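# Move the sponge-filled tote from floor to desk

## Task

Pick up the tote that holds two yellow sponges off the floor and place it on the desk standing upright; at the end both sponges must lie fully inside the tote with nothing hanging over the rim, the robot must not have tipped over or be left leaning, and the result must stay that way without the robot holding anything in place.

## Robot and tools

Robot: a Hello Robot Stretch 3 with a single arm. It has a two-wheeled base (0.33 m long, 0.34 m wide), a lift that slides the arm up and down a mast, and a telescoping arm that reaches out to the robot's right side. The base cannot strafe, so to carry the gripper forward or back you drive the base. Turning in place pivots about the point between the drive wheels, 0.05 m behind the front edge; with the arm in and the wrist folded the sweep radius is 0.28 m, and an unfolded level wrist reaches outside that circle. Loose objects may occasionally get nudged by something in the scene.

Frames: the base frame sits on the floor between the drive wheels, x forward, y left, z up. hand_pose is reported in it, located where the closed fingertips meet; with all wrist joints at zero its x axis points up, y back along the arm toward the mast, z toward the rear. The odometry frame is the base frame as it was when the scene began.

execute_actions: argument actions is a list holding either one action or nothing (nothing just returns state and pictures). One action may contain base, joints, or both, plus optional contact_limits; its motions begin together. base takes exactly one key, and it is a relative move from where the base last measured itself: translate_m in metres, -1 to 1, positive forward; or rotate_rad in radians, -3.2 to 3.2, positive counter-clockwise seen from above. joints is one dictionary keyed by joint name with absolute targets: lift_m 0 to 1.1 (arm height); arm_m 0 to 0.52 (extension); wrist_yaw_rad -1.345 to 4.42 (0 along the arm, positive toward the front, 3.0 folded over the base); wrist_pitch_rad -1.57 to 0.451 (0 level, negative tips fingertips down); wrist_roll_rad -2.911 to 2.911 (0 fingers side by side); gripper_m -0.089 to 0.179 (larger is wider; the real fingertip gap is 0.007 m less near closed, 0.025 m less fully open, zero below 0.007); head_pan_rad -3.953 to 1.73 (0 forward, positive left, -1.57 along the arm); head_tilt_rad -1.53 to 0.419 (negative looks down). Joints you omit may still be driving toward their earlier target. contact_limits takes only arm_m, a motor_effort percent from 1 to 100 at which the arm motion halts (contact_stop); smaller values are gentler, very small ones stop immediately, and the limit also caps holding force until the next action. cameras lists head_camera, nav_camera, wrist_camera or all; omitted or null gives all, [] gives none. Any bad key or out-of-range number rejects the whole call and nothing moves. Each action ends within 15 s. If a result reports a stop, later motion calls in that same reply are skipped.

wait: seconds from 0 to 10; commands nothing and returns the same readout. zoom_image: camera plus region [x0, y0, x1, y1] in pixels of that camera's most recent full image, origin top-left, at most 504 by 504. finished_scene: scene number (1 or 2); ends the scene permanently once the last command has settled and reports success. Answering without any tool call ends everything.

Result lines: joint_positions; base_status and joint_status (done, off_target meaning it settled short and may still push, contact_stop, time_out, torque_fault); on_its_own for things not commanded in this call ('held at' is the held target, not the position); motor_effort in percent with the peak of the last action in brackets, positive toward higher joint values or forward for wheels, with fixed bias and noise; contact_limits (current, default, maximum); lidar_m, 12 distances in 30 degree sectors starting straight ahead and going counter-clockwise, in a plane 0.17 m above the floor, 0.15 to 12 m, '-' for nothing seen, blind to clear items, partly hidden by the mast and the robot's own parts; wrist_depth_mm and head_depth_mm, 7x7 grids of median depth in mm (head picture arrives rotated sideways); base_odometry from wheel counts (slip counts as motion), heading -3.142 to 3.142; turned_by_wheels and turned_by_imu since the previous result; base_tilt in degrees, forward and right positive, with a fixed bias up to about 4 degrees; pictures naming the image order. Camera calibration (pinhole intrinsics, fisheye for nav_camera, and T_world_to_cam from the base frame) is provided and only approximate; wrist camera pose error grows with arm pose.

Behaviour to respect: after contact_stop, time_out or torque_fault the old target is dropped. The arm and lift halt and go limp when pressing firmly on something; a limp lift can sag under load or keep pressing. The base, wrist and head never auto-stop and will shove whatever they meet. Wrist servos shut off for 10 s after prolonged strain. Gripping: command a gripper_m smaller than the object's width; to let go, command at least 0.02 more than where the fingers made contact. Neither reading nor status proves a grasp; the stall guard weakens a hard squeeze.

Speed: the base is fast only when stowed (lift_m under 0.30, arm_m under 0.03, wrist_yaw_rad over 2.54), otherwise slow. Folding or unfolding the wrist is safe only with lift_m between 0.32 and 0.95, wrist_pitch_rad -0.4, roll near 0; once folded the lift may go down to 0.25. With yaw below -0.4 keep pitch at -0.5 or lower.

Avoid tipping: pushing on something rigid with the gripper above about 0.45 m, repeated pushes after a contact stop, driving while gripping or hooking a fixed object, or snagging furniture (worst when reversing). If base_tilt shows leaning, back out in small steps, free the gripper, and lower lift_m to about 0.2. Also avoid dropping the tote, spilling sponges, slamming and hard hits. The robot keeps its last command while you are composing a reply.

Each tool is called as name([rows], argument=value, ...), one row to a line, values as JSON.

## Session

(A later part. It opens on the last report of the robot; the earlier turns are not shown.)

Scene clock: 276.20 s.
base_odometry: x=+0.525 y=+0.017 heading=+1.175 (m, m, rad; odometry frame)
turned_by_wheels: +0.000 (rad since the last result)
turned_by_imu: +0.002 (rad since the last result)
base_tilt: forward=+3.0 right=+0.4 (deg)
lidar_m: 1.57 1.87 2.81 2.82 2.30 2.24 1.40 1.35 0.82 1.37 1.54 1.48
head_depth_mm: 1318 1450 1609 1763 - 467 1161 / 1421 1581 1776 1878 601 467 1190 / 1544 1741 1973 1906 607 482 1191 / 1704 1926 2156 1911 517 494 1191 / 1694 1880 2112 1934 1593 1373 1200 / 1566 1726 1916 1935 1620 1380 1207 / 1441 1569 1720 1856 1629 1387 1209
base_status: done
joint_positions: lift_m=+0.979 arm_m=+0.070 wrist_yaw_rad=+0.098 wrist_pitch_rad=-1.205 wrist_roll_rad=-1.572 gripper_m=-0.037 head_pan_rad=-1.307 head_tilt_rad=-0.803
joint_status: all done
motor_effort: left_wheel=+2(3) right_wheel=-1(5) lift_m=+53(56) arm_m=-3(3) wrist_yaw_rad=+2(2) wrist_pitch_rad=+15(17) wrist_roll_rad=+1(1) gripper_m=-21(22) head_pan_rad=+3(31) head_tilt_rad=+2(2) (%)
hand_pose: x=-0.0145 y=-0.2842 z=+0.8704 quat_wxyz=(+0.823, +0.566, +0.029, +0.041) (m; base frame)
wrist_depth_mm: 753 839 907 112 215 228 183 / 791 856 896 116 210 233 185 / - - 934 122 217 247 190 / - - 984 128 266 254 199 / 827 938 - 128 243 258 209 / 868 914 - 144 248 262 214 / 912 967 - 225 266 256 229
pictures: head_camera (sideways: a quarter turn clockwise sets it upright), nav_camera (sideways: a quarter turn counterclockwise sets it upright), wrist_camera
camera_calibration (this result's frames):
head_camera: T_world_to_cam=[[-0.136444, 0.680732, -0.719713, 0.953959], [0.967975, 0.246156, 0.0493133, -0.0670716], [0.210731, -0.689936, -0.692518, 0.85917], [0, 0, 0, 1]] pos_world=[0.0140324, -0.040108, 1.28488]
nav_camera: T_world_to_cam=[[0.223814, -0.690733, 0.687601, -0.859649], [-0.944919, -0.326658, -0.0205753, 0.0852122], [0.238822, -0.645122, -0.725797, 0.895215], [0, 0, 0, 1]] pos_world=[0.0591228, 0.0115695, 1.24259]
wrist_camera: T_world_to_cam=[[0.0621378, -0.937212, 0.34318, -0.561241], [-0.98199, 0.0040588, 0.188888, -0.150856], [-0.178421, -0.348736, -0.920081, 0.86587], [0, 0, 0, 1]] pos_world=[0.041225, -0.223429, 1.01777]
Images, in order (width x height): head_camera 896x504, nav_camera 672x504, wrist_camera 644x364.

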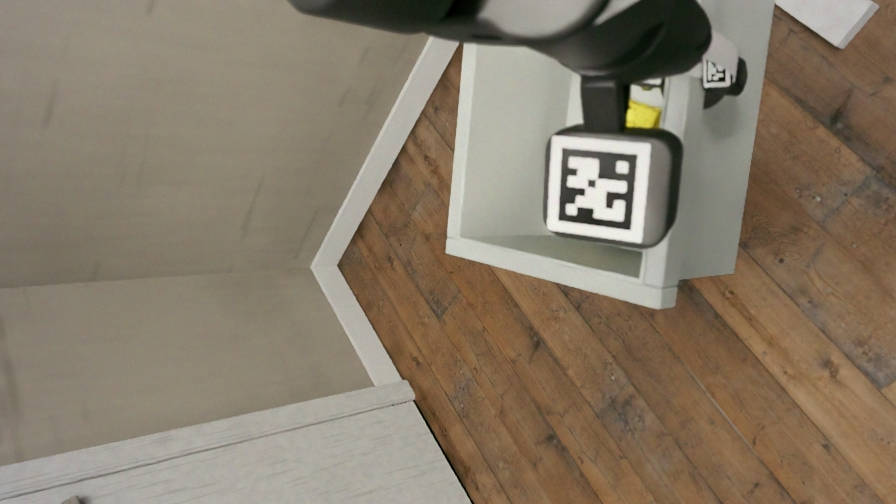

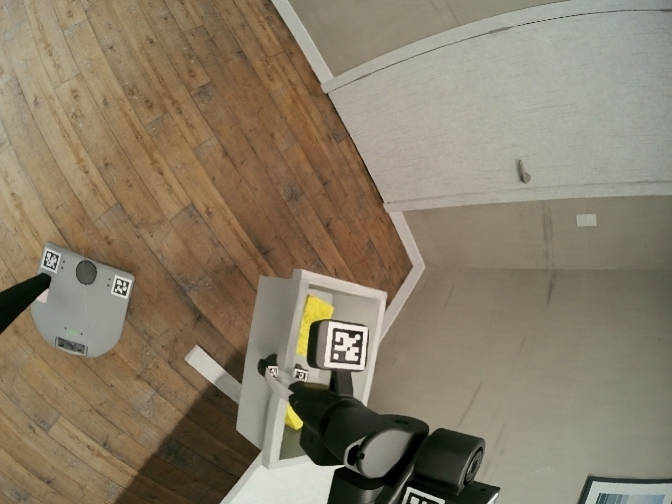

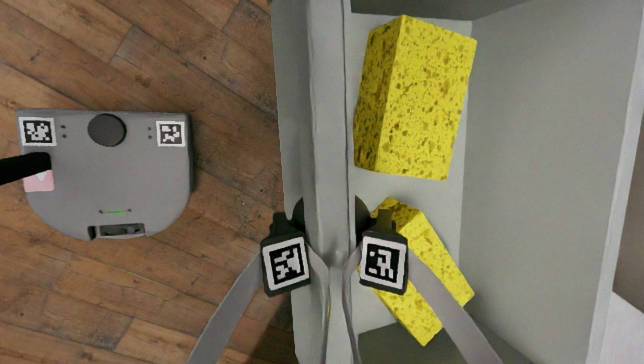

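execute_actions([
  {"base": {"rotate_rad": -0.80}, "joints": {"arm_m": 0.38, "wrist_yaw_rad": 0.2, "head_pan_rad": -1.4, "head_tilt_rad": -0.65}},
], cameras=["head_camera", "wrist_camera"])

Scene clock: 287.03 s.
base_odometry: x=+0.525 y=+0.017 heading=+0.375 (m, m, rad; odometry frame)
turned_by_wheels: -0.800 (rad since the last result)
turned_by_imu: -0.802 (rad since the last result)
base_tilt: forward=+2.9 right=+0.4 (deg)
lidar_m: 1.48 1.48 1.76 2.03 2.81 2.32 2.24 2.23 1.39 1.31 0.82 1.52
head_depth_mm: 1140 - - 798 726 1406 1258 / 1132 1238 1346 809 730 1416 1266 / 1128 1245 1339 814 735 1397 1275 / 1119 1237 1329 842 784 1398 1279 / 1116 1225 1319 1034 812 725 1274 / 1107 1217 1306 1042 817 728 1290 / 1103 1212 1337 1471 911 733 1300
base_status: done
joint_positions: lift_m=+0.979 arm_m=+0.380 wrist_yaw_rad=+0.200 wrist_pitch_rad=-1.203 wrist_roll_rad=-1.571 gripper_m=-0.037 head_pan_rad=-1.393 head_tilt_rad=-0.655
joint_status: all done
motor_effort: left_wheel=+1(5) right_wheel=+0(5) lift_m=+52(52) arm_m=+4(3) wrist_yaw_rad=+0(5) wrist_pitch_rad=+14(14) wrist_roll_rad=+0(0) gripper_m=-22(21) head_pan_rad=-3(10) head_tilt_rad=+4(22) (%)
hand_pose: x=-0.0075 y=-0.5930 z=+0.8705 quat_wxyz=(+0.820, +0.563, +0.057, +0.082) (m; base frame)
wrist_depth_mm: 768 792 262 112 216 228 184 / 787 816 269 116 210 232 187 / 806 870 273 122 218 249 190 / 831 921 282 128 267 254 201 / 854 933 297 128 240 261 210 / 874 933 314 144 249 265 215 / 903 998 321 226 266 255 228
pictures: head_camera (sideways: a quarter turn clockwise sets it upright), wrist_camera
camera_calibration (this result's frames):
head_camera: T_world_to_cam=[[-0.0572664, 0.577978, -0.81404, 1.07643], [0.984254, 0.169263, 0.0509383, -0.0692961], [0.167228, -0.798305, -0.57857, 0.711211], [0, 0, 0, 1]] pos_world=[0.0109135, -0.0426591, 1.29127]
wrist_camera: T_world_to_cam=[[0.155576, -0.925783, 0.344559, -0.844795], [-0.977574, -0.0941749, 0.188362, -0.200482], [-0.141934, -0.366137, -0.919673, 0.749148], [0, 0, 0, 1]] pos_world=[0.0417733, -0.526687, 1.01782]
Images, in order (width x height): head_camera 896x504, wrist_camera 644x364.

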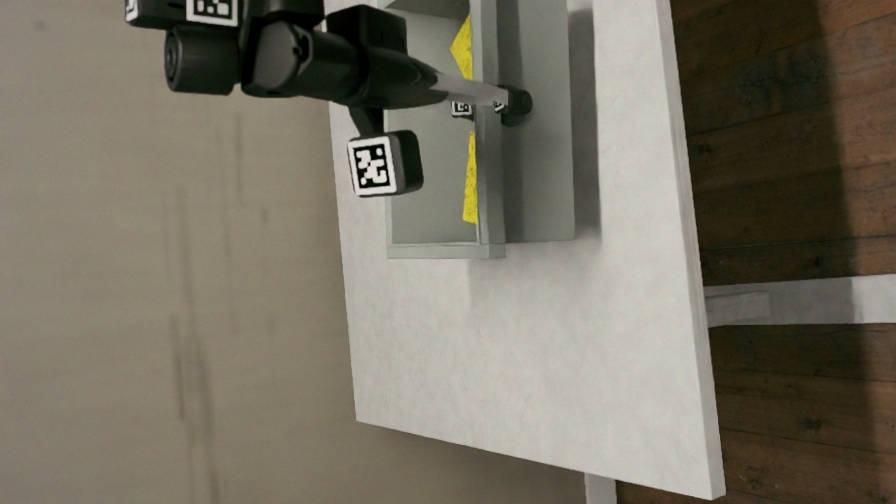

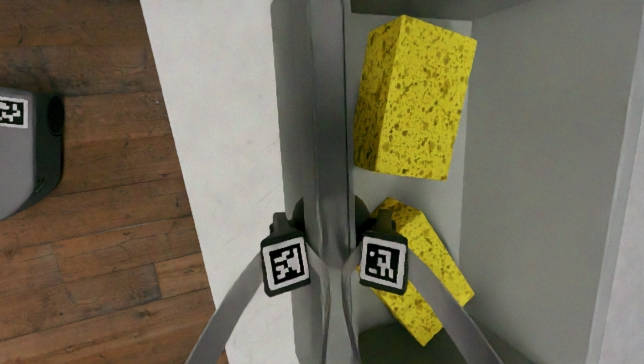

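execute_actions([
  {"joints": {"lift_m": 0.924, "arm_m": 0.41}},
], cameras=["head_camera", "wrist_camera"])

Scene clock: 298.10 s.
base_odometry: x=+0.525 y=+0.017 heading=+0.375 (m, m, rad; odometry frame)
turned_by_wheels: +0.000 (rad since the last result)
turned_by_imu: +0.001 (rad since the last result)
base_tilt: forward=+3.0 right=+0.4 (deg)
lidar_m: 1.48 1.48 1.76 2.03 2.82 2.33 2.24 2.24 1.40 1.31 0.82 1.53
head_depth_mm: 1146 1243 - 848 745 1413 1253 / 1135 1248 1322 895 751 1416 1265 / 1131 1240 1325 896 750 1391 1272 / 1119 1231 1324 990 782 1402 1276 / 1112 1220 1315 1034 813 723 1276 / 1107 1213 1310 1043 816 729 1290 / 1098 1215 1338 1472 906 733 1293
base_status: not commanded
joint_positions: lift_m=+0.924 arm_m=+0.410 wrist_yaw_rad=+0.200 wrist_pitch_rad=-1.203 wrist_roll_rad=-1.571 gripper_m=-0.037 head_pan_rad=-1.393 head_tilt_rad=-0.655
joint_status: all done
motor_effort: left_wheel=+1(1) right_wheel=-1(0) lift_m=+33(50) arm_m=+3(5) wrist_yaw_rad=+0(0) wrist_pitch_rad=+14(14) wrist_roll_rad=+0(0) gripper_m=-20(21) head_pan_rad=-2(3) head_tilt_rad=+3(3) (%)
hand_pose: x=-0.0075 y=-0.6231 z=+0.8152 quat_wxyz=(+0.820, +0.563, +0.057, +0.082) (m; base frame)
wrist_depth_mm: 732 194 211 113 213 226 183 / 761 201 217 116 209 233 188 / 776 208 225 122 216 247 190 / 794 218 229 127 269 254 200 / 822 834 238 128 245 262 208 / 807 884 240 140 249 261 213 / 849 922 259 228 267 258 226
pictures: head_camera (sideways: a quarter turn clockwise sets it upright), wrist_camera
camera_calibration (this result's frames):
head_camera: T_world_to_cam=[[-0.0572667, 0.577978, -0.81404, 1.07643], [0.984254, 0.169264, 0.0509383, -0.0692961], [0.167229, -0.798305, -0.578571, 0.711211], [0, 0, 0, 1]] pos_world=[0.0109135, -0.0426591, 1.29127]
wrist_camera: T_world_to_cam=[[0.155552, -0.925656, 0.344912, -0.853813], [-0.977588, -0.094106, 0.188325, -0.192808], [-0.141866, -0.366476, -0.919548, 0.686957], [0, 0, 0, 1]] pos_world=[0.0417808, -0.556729, 0.962492]
Images, in order (width x height): head_camera 896x504, wrist_camera 644x364.

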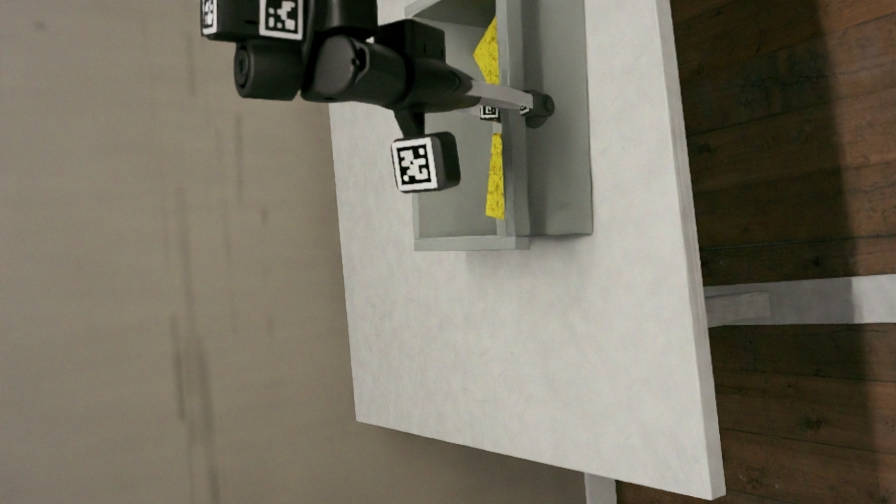

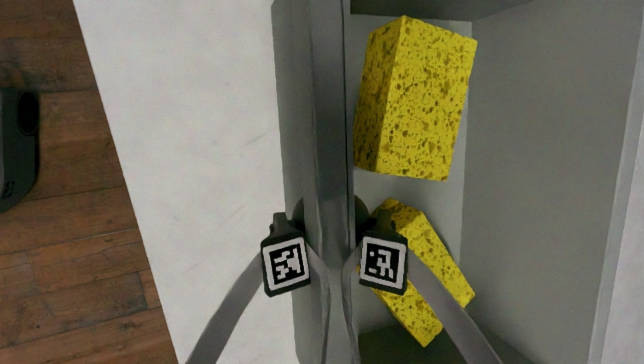

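execute_actions([
  {"joints": {"lift_m": 0.917}},
], cameras=["wrist_camera"])

Scene clock: 301.67 s.
base_odometry: x=+0.525 y=+0.017 heading=+0.375 (m, m, rad; odometry frame)
turned_by_wheels: +0.000 (rad since the last result)
turned_by_imu: +0.001 (rad since the last result)
base_tilt: forward=+3.0 right=+0.4 (deg)
lidar_m: 1.48 1.48 1.76 2.03 2.81 2.31 2.24 2.24 1.40 1.30 0.82 1.53
head_depth_mm: 1143 1237 - 852 744 1405 1259 / 1140 1249 1323 896 754 1413 1266 / 1133 1243 1322 901 756 1388 1279 / 1124 1230 1328 990 783 1400 1280 / 1119 1225 1314 1037 812 725 1282 / 1105 1217 1313 1048 817 728 1293 / 1100 1210 1337 1471 906 734 1301
base_status: not commanded
joint_positions: lift_m=+0.918 arm_m=+0.410 wrist_yaw_rad=+0.200 wrist_pitch_rad=-1.196 wrist_roll_rad=-1.571 gripper_m=-0.037 head_pan_rad=-1.393 head_tilt_rad=-0.655
joint_status: lift_m contact_stop (moved -0.006 of -0.007)
on_its_own: lift_m is slack since a contact_stop, until your next command for it
motor_effort: left_wheel=+1(1) right_wheel=+0(1) lift_m=+38(37) arm_m=+4(3) wrist_yaw_rad=+0(0) wrist_pitch_rad=+11(14) wrist_roll_rad=+0(0) gripper_m=-21(21) head_pan_rad=-2(3) head_tilt_rad=+3(4) (%)
hand_pose: x=-0.0071 y=-0.6248 z=+0.8095 quat_wxyz=(+0.822, +0.560, +0.056, +0.082) (m; base frame)
wrist_depth_mm: 715 191 206 113 215 230 184 / 753 195 214 119 210 233 188 / 774 202 219 123 215 250 192 / 784 212 225 131 266 253 198 / 778 222 231 127 242 260 204 / 816 854 236 170 244 263 215 / 846 891 252 224 267 257 228
pictures: wrist_camera
camera_calibration (this result's frames):
wrist_camera: T_world_to_cam=[[0.15507, -0.923227, 0.351576, -0.857386], [-0.977852, -0.0928068, 0.187596, -0.190159], [-0.140565, -0.37288, -0.917171, 0.675234], [0, 0, 0, 1]] pos_world=[0.0419225, -0.557429, 0.956414]
Images, in order (width x height): wrist_camera 644x364.

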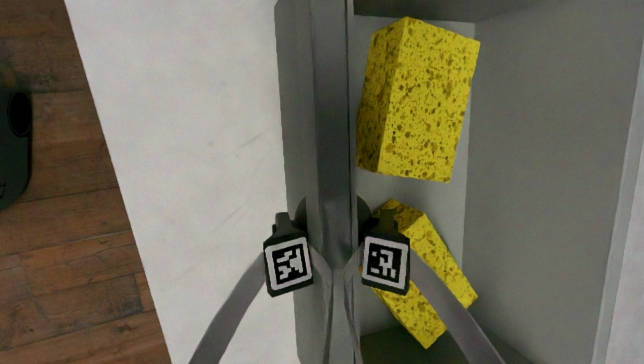

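execute_actions([
  {"joints": {"gripper_m": 0.09, "lift_m": 0.92, "wrist_pitch_rad": -1.2}},
], cameras=["head_camera", "wrist_camera"])

Scene clock: 311.07 s.
base_odometry: x=+0.525 y=+0.017 heading=+0.375 (m, m, rad; odometry frame)
turned_by_wheels: +0.000 (rad since the last result)
turned_by_imu: +0.001 (rad since the last result)
base_tilt: forward=+3.0 right=+0.4 (deg)
lidar_m: 1.48 1.48 1.77 2.02 2.82 2.32 2.24 2.24 1.40 1.30 0.82 1.52
head_depth_mm: 1143 1238 - 849 746 1414 1254 / 1134 1246 1327 887 750 1423 1271 / 1129 1240 1319 897 753 1397 1273 / 1122 1234 1329 988 783 1393 1278 / 1117 1223 1316 1033 814 723 1279 / 1107 1216 1305 1039 820 727 1292 / 1099 1207 1342 1470 904 732 1295
base_status: not commanded
joint_positions: lift_m=+0.920 arm_m=+0.410 wrist_yaw_rad=+0.200 wrist_pitch_rad=-1.202 wrist_roll_rad=-1.571 gripper_m=+0.090 head_pan_rad=-1.393 head_tilt_rad=-0.655
joint_status: all done
motor_effort: left_wheel=+1(1) right_wheel=+0(1) lift_m=+48(48) arm_m=+3(4) wrist_yaw_rad=+0(0) wrist_pitch_rad=+1(9) wrist_roll_rad=+0(0) gripper_m=+2(88) head_pan_rad=-3(3) head_tilt_rad=+3(4) (%)
hand_pose: x=-0.0075 y=-0.6233 z=+0.8107 quat_wxyz=(+0.820, +0.563, +0.057, +0.082) (m; base frame)
wrist_depth_mm: 719 191 207 118 213 227 182 / 740 197 213 117 208 231 184 / 768 204 221 120 214 247 188 / 819 214 227 125 264 254 197 / 802 224 228 133 231 247 201 / 812 867 247 142 236 248 213 / 864 895 245 214 258 265 432
pictures: head_camera (sideways: a quarter turn clockwise sets it upright), wrist_camera
camera_calibration (this result's frames):
head_camera: T_world_to_cam=[[-0.0572609, 0.577946, -0.814064, 1.07646], [0.984253, 0.169266, 0.0509386, -0.0692965], [0.167233, -0.798328, -0.578538, 0.711168], [0, 0, 0, 1]] pos_world=[0.0109136, -0.0426595, 1.29127]
wrist_camera: T_world_to_cam=[[0.155488, -0.92542, 0.345574, -0.852853], [-0.977616, -0.0939598, 0.188253, -0.191804], [-0.141743, -0.36711, -0.919314, 0.682196], [0, 0, 0, 1]] pos_world=[0.0417948, -0.556828, 0.957985]
Images, in order (width x height): head_camera 896x504, wrist_camera 644x364.

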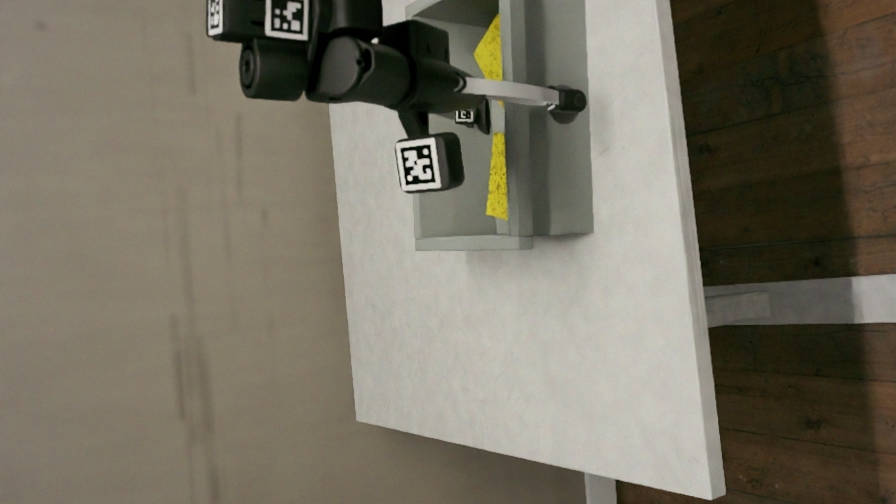

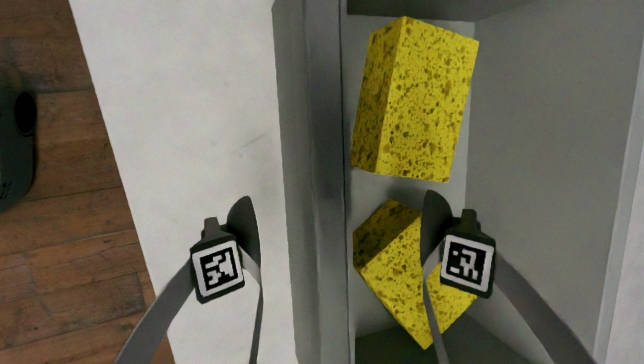

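execute_actions([
  {"joints": {"lift_m": 1.0, "arm_m": 0.399}},
], cameras=["head_camera", "wrist_camera"])

Scene clock: 318.70 s.
base_odometry: x=+0.525 y=+0.017 heading=+0.375 (m, m, rad; odometry frame)
turned_by_wheels: +0.000 (rad since the last result)
turned_by_imu: +0.001 (rad since the last result)
base_tilt: forward=+3.0 right=+0.4 (deg)
lidar_m: 1.49 1.48 1.76 2.03 2.81 2.32 2.24 2.24 1.40 1.30 0.82 1.52
head_depth_mm: 1140 - - 860 744 1411 1262 / 1134 1245 1344 893 753 1414 1269 / 1129 1245 1333 892 750 1394 1269 / 1121 1233 1324 989 782 1399 1279 / 1115 1222 1322 1035 815 727 1277 / 1104 1219 1312 1045 817 728 1297 / 1102 1208 1340 1478 906 732 1292
base_status: not commanded
joint_positions: lift_m=+1.000 arm_m=+0.399 wrist_yaw_rad=+0.200 wrist_pitch_rad=-1.202 wrist_roll_rad=-1.571 gripper_m=+0.090 head_pan_rad=-1.393 head_tilt_rad=-0.655
joint_status: all done
motor_effort: left_wheel=+1(0) right_wheel=-1(1) lift_m=+48(47) arm_m=-2(4) wrist_yaw_rad=+0(0) wrist_pitch_rad=+1(1) wrist_roll_rad=+0(0) gripper_m=+1(1) head_pan_rad=-3(2) head_tilt_rad=+4(3) (%)
hand_pose: x=-0.0075 y=-0.6128 z=+0.8907 quat_wxyz=(+0.820, +0.563, +0.057, +0.082) (m; base frame)
wrist_depth_mm: 782 262 280 223 261 240 426 / 792 278 291 279 304 269 435 / 834 880 298 284 312 286 463 / 896 892 303 309 355 291 471 / 886 934 308 308 323 447 504 / 898 966 334 342 336 469 526 / 918 971 339 288 286 458 579
pictures: head_camera (sideways: a quarter turn clockwise sets it upright), wrist_camera
camera_calibration (this result's frames):
head_camera: T_world_to_cam=[[-0.0572608, 0.577946, -0.814064, 1.07646], [0.984253, 0.169266, 0.0509386, -0.0692965], [0.167233, -0.798328, -0.578538, 0.711168], [0, 0, 0, 1]] pos_world=[0.0109136, -0.0426595, 1.29127]
wrist_camera: T_world_to_cam=[[0.155488, -0.92542, 0.345574, -0.870821], [-0.977616, -0.0939598, 0.188253, -0.205885], [-0.141743, -0.36711, -0.919314, 0.759602], [0, 0, 0, 1]] pos_world=[0.0417948, -0.546363, 1.038]
Images, in order (width x height): head_camera 896x504, wrist_camera 644x364.

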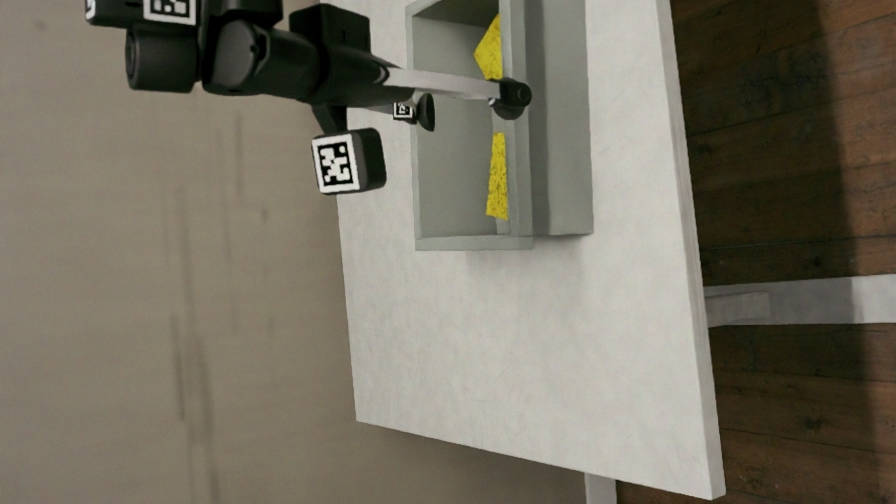

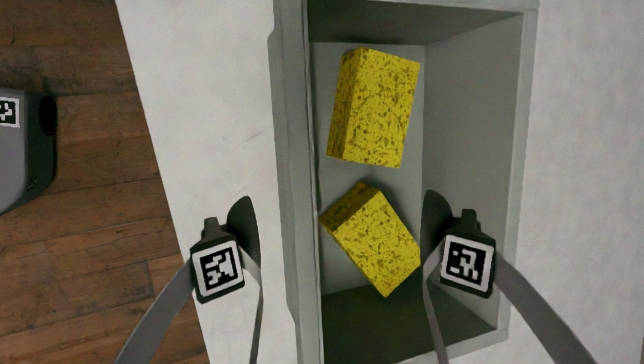

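execute_actions(actions=[])

Scene clock: 330.13 s.
base_odometry: x=+0.525 y=+0.017 heading=+0.375 (m, m, rad; odometry frame)
turned_by_wheels: +0.000 (rad since the last result)
turned_by_imu: +0.001 (rad since the last result)
base_tilt: forward=+3.0 right=+0.4 (deg)
lidar_m: 1.48 1.49 1.77 2.03 2.82 2.32 2.24 2.24 1.40 1.30 0.82 1.52
head_depth_mm: 1141 - - 860 744 1412 1260 / 1136 1248 1346 894 751 1419 1262 / 1126 1245 1333 892 750 1386 1272 / 1117 1236 1329 990 783 1400 1275 / 1118 1221 1318 1035 812 726 1280 / 1106 1213 1311 1044 818 729 1293 / 1102 1202 1334 1476 905 732 1296
base_status: not commanded
joint_positions: lift_m=+1.000 arm_m=+0.399 wrist_yaw_rad=+0.200 wrist_pitch_rad=-1.202 wrist_roll_rad=-1.571 gripper_m=+0.090 head_pan_rad=-1.393 head_tilt_rad=-0.655
joint_status: all done
motor_effort: left_wheel=+1(0) right_wheel=-1(1) lift_m=+47(47) arm_m=-3(4) wrist_yaw_rad=+0(0) wrist_pitch_rad=+1(1) wrist_roll_rad=+0(0) gripper_m=+1(1) head_pan_rad=-2(2) head_tilt_rad=+4(3) (%)
hand_pose: x=-0.0075 y=-0.6128 z=+0.8907 quat_wxyz=(+0.820, +0.563, +0.057, +0.082) (m; base frame)
wrist_depth_mm: 778 262 278 224 258 239 432 / 789 276 289 276 303 268 446 / 816 870 295 282 316 282 453 / 885 897 304 309 350 290 481 / 854 921 304 306 319 446 507 / 890 935 332 343 337 465 528 / 928 951 341 285 286 462 572
pictures: head_camera (sideways: a quarter turn clockwise sets it upright), nav_camera (sideways: a quarter turn counterclockwise sets it upright), wrist_camera
camera_calibration (this result's frames):
head_camera: T_world_to_cam=[[-0.0572608, 0.577946, -0.814064, 1.07646], [0.984253, 0.169266, 0.0509386, -0.0692965], [0.167233, -0.798328, -0.578538, 0.711168], [0, 0, 0, 1]] pos_world=[0.0109136, -0.0426595, 1.29127]
nav_camera: T_world_to_cam=[[0.14422, -0.599744, 0.787088, -0.988828], [-0.969121, -0.246377, -0.0101594, 0.0718025], [0.200013, -0.761319, -0.616756, 0.753622], [0, 0, 0, 1]] pos_world=[0.0614595, -0.00160623, 1.24383]
wrist_camera: T_world_to_cam=[[0.155488, -0.92542, 0.345574, -0.870821], [-0.977616, -0.0939597, 0.188253, -0.205885], [-0.141743, -0.36711, -0.919314, 0.759602], [0, 0, 0, 1]] pos_world=[0.0417948, -0.546363, 1.038]
Images, in order (width x height): head_camera 896x504, nav_camera 672x504, wrist_camera 644x364.

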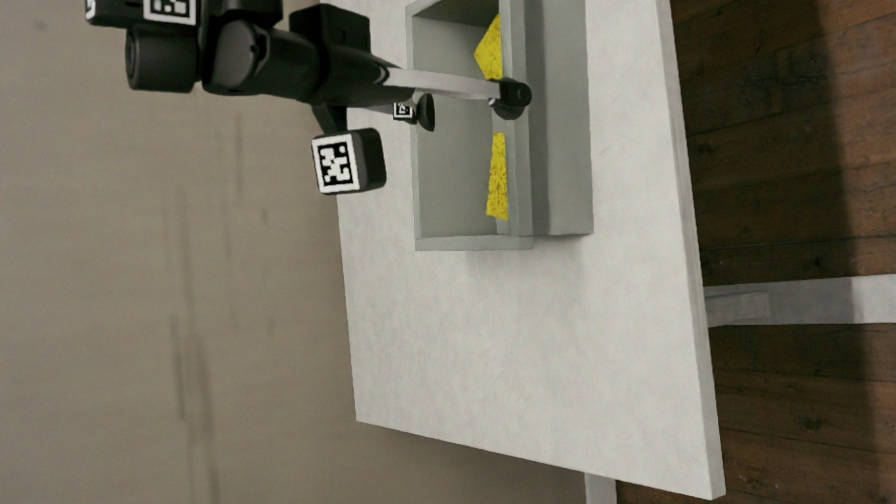

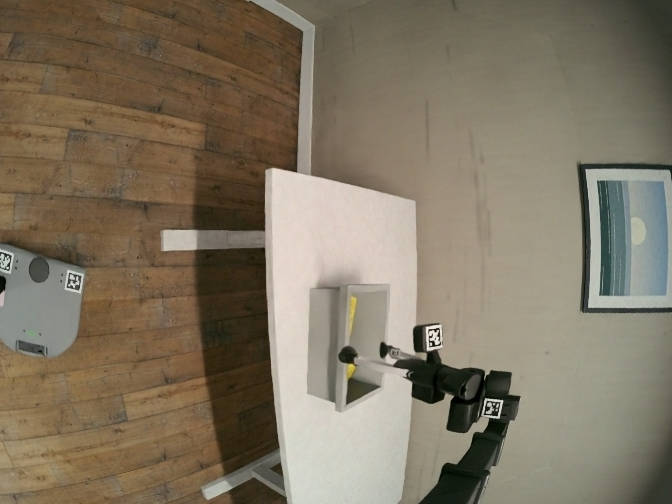

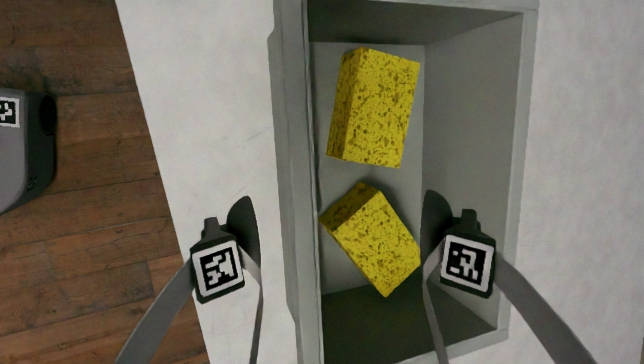

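The tote is upright on the desk with both sponges inside, and the gripper is clear of it.

finished_scene(scene=2)

The scene is finished: the task was done.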